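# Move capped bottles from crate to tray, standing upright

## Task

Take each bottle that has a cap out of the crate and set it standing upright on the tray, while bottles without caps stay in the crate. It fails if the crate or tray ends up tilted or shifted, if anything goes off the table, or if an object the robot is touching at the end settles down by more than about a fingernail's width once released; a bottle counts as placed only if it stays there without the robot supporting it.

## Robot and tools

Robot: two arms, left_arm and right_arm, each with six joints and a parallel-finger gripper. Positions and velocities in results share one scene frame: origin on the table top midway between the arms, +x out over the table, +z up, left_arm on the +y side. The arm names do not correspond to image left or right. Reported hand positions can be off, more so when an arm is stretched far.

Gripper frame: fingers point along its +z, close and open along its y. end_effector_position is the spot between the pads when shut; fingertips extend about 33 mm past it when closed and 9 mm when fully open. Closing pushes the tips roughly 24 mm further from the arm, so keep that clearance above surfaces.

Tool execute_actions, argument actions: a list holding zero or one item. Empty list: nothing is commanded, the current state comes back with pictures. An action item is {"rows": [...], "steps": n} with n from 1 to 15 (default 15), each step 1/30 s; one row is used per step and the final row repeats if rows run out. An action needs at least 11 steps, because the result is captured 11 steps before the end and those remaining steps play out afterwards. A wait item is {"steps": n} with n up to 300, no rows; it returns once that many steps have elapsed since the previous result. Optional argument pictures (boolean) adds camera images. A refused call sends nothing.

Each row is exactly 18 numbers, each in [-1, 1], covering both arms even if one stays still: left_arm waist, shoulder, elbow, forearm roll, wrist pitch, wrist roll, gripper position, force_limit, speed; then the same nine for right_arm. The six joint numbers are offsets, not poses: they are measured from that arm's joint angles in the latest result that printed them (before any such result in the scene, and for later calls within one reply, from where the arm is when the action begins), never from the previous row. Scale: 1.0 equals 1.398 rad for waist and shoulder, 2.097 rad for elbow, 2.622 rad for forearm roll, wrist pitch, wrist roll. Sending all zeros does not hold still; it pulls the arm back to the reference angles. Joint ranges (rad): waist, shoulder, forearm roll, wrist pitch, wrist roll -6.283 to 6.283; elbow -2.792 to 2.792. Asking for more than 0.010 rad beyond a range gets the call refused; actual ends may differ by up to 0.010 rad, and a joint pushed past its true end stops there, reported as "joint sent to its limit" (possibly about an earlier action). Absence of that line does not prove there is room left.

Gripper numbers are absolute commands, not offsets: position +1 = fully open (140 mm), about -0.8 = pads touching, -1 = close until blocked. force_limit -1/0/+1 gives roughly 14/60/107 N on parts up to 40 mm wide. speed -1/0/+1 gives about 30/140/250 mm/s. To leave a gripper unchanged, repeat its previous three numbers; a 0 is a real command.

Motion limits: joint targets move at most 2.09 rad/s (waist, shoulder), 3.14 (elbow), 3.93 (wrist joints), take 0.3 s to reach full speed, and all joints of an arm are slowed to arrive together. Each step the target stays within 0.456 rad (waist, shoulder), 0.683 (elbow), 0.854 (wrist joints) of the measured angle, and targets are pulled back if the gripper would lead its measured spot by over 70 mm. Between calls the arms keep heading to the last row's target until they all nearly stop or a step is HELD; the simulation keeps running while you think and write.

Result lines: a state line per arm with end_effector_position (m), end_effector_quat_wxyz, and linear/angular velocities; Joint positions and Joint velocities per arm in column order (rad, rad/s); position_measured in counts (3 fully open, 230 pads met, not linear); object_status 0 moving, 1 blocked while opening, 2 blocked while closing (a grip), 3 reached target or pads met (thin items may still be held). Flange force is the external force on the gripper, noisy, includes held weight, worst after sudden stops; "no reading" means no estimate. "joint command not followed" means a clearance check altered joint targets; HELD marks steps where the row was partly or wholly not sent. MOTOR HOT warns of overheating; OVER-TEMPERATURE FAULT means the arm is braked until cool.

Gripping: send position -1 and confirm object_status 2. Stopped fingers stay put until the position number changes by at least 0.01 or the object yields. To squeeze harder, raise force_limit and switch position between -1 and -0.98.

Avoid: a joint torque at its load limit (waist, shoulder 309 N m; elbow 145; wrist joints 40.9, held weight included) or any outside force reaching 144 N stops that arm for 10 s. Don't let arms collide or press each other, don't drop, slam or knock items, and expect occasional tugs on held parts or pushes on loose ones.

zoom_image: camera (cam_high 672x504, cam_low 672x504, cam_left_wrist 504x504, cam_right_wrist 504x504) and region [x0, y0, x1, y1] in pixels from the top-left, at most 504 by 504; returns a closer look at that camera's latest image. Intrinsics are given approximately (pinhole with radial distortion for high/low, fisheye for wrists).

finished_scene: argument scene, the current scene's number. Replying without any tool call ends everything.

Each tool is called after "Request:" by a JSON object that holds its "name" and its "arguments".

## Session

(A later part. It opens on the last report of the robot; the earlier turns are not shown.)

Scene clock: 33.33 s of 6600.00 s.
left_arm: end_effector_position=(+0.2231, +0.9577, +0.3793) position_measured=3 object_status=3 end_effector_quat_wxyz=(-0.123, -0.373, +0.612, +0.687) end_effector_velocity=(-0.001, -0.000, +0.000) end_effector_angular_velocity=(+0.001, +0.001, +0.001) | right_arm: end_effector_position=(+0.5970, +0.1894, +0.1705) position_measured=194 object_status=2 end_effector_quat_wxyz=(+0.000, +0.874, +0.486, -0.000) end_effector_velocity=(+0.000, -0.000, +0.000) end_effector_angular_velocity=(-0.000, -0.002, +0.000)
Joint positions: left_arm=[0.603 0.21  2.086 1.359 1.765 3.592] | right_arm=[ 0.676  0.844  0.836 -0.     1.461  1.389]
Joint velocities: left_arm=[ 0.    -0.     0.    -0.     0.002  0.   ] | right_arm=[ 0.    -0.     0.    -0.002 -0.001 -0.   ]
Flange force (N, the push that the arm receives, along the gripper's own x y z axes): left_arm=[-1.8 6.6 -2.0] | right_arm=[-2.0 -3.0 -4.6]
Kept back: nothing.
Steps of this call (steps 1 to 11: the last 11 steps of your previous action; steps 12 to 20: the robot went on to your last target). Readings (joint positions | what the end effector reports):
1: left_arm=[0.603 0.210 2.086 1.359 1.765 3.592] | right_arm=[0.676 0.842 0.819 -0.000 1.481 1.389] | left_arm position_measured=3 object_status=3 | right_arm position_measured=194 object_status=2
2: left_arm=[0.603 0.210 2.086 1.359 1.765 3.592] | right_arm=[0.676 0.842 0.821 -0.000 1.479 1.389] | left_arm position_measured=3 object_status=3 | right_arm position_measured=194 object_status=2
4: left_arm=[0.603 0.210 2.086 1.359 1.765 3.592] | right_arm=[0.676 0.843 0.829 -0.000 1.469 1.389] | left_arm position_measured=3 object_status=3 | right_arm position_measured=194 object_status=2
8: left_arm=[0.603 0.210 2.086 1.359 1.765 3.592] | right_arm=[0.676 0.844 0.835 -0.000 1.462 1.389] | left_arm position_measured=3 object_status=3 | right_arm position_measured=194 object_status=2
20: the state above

Request:
{"name": "execute_actions", "arguments": {"actions": [{"rows":[[0,0,0,0,0,0,1,0,0,0,0,0,0,0,0,-0.15,0,0]]}]}}

Request:
{"name": "execute_actions", "arguments": {"actions": [{"rows":[[0,0,0,0,0,0,1,0,0,0,-0.015,-0.04,0,0.04,0,-0.15,0,0]]}]}}

Request:
{"name": "execute_actions", "arguments": {"actions": [{"steps":25}], "pictures": true}}

Scene clock: 33.80 s of 6600.00 s.
left_arm: end_effector_position=(+0.2231, +0.9577, +0.3793) position_measured=3 object_status=3 end_effector_quat_wxyz=(-0.123, -0.373, +0.612, +0.687) end_effector_velocity=(+0.000, -0.000, -0.000) end_effector_angular_velocity=(-0.000, +0.001, -0.000) | right_arm: end_effector_position=(+0.5970, +0.1893, +0.1704) position_measured=175 object_status=0 end_effector_quat_wxyz=(+0.000, +0.874, +0.486, -0.000) end_effector_velocity=(+0.000, +0.000, -0.000) end_effector_angular_velocity=(+0.001, -0.000, -0.001)
Joint positions: left_arm=[0.603 0.21  2.086 1.359 1.765 3.592] | right_arm=[0.676 0.844 0.836 0.    1.461 1.389]
Joint velocities: left_arm=[-0.  0.  0.  0.  0.  0.] | right_arm=[-0.     0.     0.     0.001 -0.001  0.001]
Flange force (N, the push that the arm receives, along the gripper's own x y z axes): left_arm=[-1.4 6.6 -2.4] | right_arm=[-3.8 -2.9 -3.4]
Steps of this call (steps 1 to 10: the robot went on to your last target; steps 11 to 14: the first 4 steps of this action). Readings (joint positions | what the end effector reports):
11: left_arm=[0.603 0.210 2.086 1.359 1.765 3.592] | right_arm=[0.676 0.844 0.836 0.000 1.461 1.389] | left_arm position_measured=3 object_status=3 | right_arm position_measured=194 object_status=0
12: left_arm=[0.603 0.210 2.086 1.359 1.765 3.592] | right_arm=[0.676 0.844 0.836 0.000 1.461 1.389] | left_arm position_measured=3 object_status=3 | right_arm position_measured=194 object_status=0
14: the state above

Scene clock: 34.30 s of 6600.00 s.
left_arm: end_effector_position=(+0.2231, +0.9577, +0.3793) position_measured=3 object_status=3 end_effector_quat_wxyz=(-0.123, -0.373, +0.612, +0.687) end_effector_velocity=(-0.000, -0.000, +0.000) end_effector_angular_velocity=(+0.001, +0.000, +0.002) | right_arm: end_effector_position=(+0.5957, +0.1879, +0.2053) position_measured=148 object_status=3 end_effector_quat_wxyz=(+0.000, +0.874, +0.486, -0.000) end_effector_velocity=(-0.013, -0.013, +0.564) end_effector_angular_velocity=(+0.080, -0.069, +0.000)
Joint positions: left_arm=[0.603 0.21  2.086 1.359 1.765 3.592] | right_arm=[0.676 0.834 0.793 0.    1.515 1.389]
Joint velocities: left_arm=[ 0.    -0.    -0.    -0.     0.001  0.   ] | right_arm=[ 0.    -0.193 -0.659  0.003  0.747 -0.   ]
Flange force (N, the push that the arm receives, along the gripper's own x y z axes): left_arm=[-1.3 8.1 -1.8] | right_arm=[-12.0 -3.2 -8.8]
Steps of this call (steps 1 to 11: the last 11 steps of your previous action; steps 12 to 15: the first 4 steps of this action, its rows measured from where the robot was after step 11). Readings (joint positions | what the end effector reports):
11: left_arm=[0.603 0.210 2.086 1.359 1.765 3.592] | right_arm=[0.676 0.844 0.836 0.000 1.461 1.389] | left_arm position_measured=3 object_status=3 | right_arm position_measured=148 object_status=3
12: left_arm=[0.603 0.210 2.086 1.359 1.765 3.592] | right_arm=[0.676 0.844 0.836 0.000 1.461 1.389] | left_arm position_measured=3 object_status=3 | right_arm position_measured=148 object_status=3
13: left_arm=[0.603 0.210 2.086 1.359 1.765 3.592] | right_arm=[0.676 0.844 0.831 0.000 1.468 1.389] | left_arm position_measured=3 object_status=3 | right_arm position_measured=148 object_status=3
15: the state above

Scene clock: 35.13 s of 6600.00 s.
left_arm: end_effector_position=(+0.2231, +0.9577, +0.3793) position_measured=3 object_status=3 end_effector_quat_wxyz=(-0.123, -0.373, +0.612, +0.687) end_effector_velocity=(-0.001, +0.000, +0.000) end_effector_angular_velocity=(+0.000, -0.000, +0.002) | right_arm: end_effector_position=(+0.5934, +0.1854, +0.2385) position_measured=148 object_status=3 end_effector_quat_wxyz=(+0.000, +0.874, +0.486, -0.000) end_effector_velocity=(-0.000, -0.000, +0.001) end_effector_angular_velocity=(+0.001, +0.000, -0.001)
Joint positions: left_arm=[0.603 0.21  2.086 1.359 1.765 3.592] | right_arm=[0.676 0.824 0.752 0.    1.566 1.389]
Joint velocities: left_arm=[ 0.001 -0.    -0.    -0.     0.    -0.   ] | right_arm=[-0.    -0.001  0.     0.001  0.     0.001]
Flange force (N, the push that the arm receives, along the gripper's own x y z axes): left_arm=[-0.5 6.3 -1.8] | right_arm=[-8.6 -2.4 -1.7]
Kept back: nothing.
Steps of this call (steps 1 to 11: the last 11 steps of your previous action; steps 12 to 25: the robot went on to your last target). Readings (joint positions | what the end effector reports):
1: left_arm=[0.603 0.210 2.086 1.359 1.765 3.592] | right_arm=[0.676 0.828 0.774 0.000 1.537 1.389] | left_arm position_measured=3 object_status=3 | right_arm position_measured=148 object_status=3
2: left_arm=[0.603 0.210 2.086 1.359 1.765 3.592] | right_arm=[0.676 0.825 0.763 0.000 1.551 1.389] | left_arm position_measured=3 object_status=3 | right_arm position_measured=148 object_status=3
4: left_arm=[0.603 0.210 2.086 1.359 1.765 3.592] | right_arm=[0.676 0.824 0.756 0.000 1.562 1.389] | left_arm position_measured=3 object_status=3 | right_arm position_measured=148 object_status=3
8: left_arm=[0.603 0.210 2.086 1.359 1.765 3.592] | right_arm=[0.676 0.824 0.753 0.000 1.565 1.389] | left_arm position_measured=3 object_status=3 | right_arm position_measured=148 object_status=3
25: the state above

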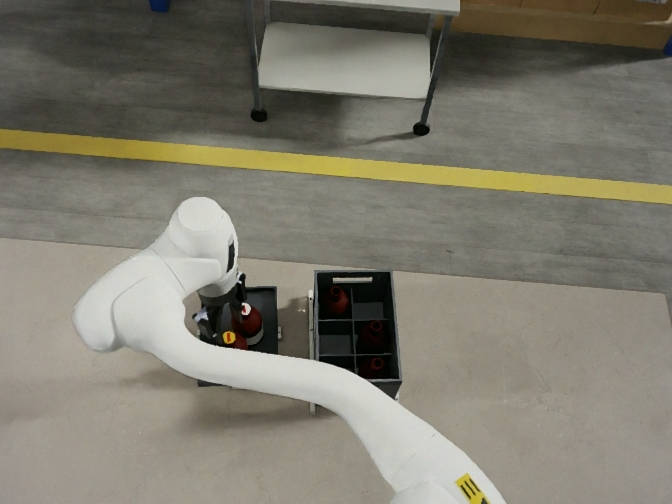

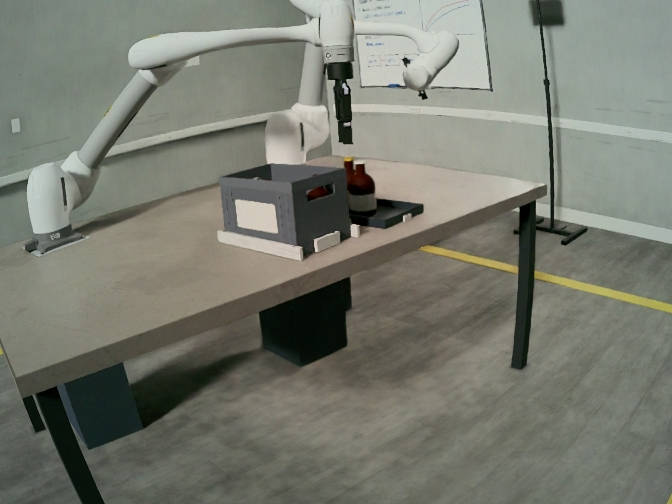

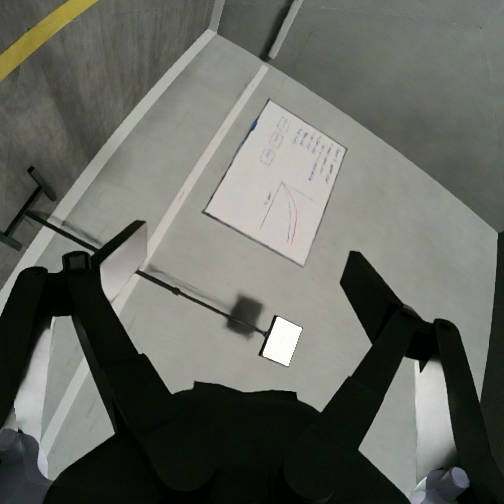

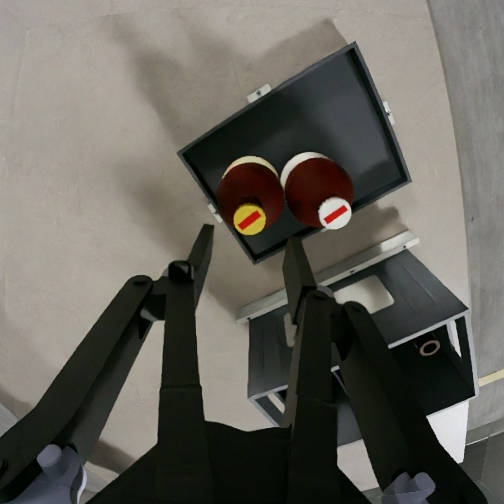

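Request:
{"name": "finished_scene", "arguments": {"scene": 2}}

The scene is finished: the task was done.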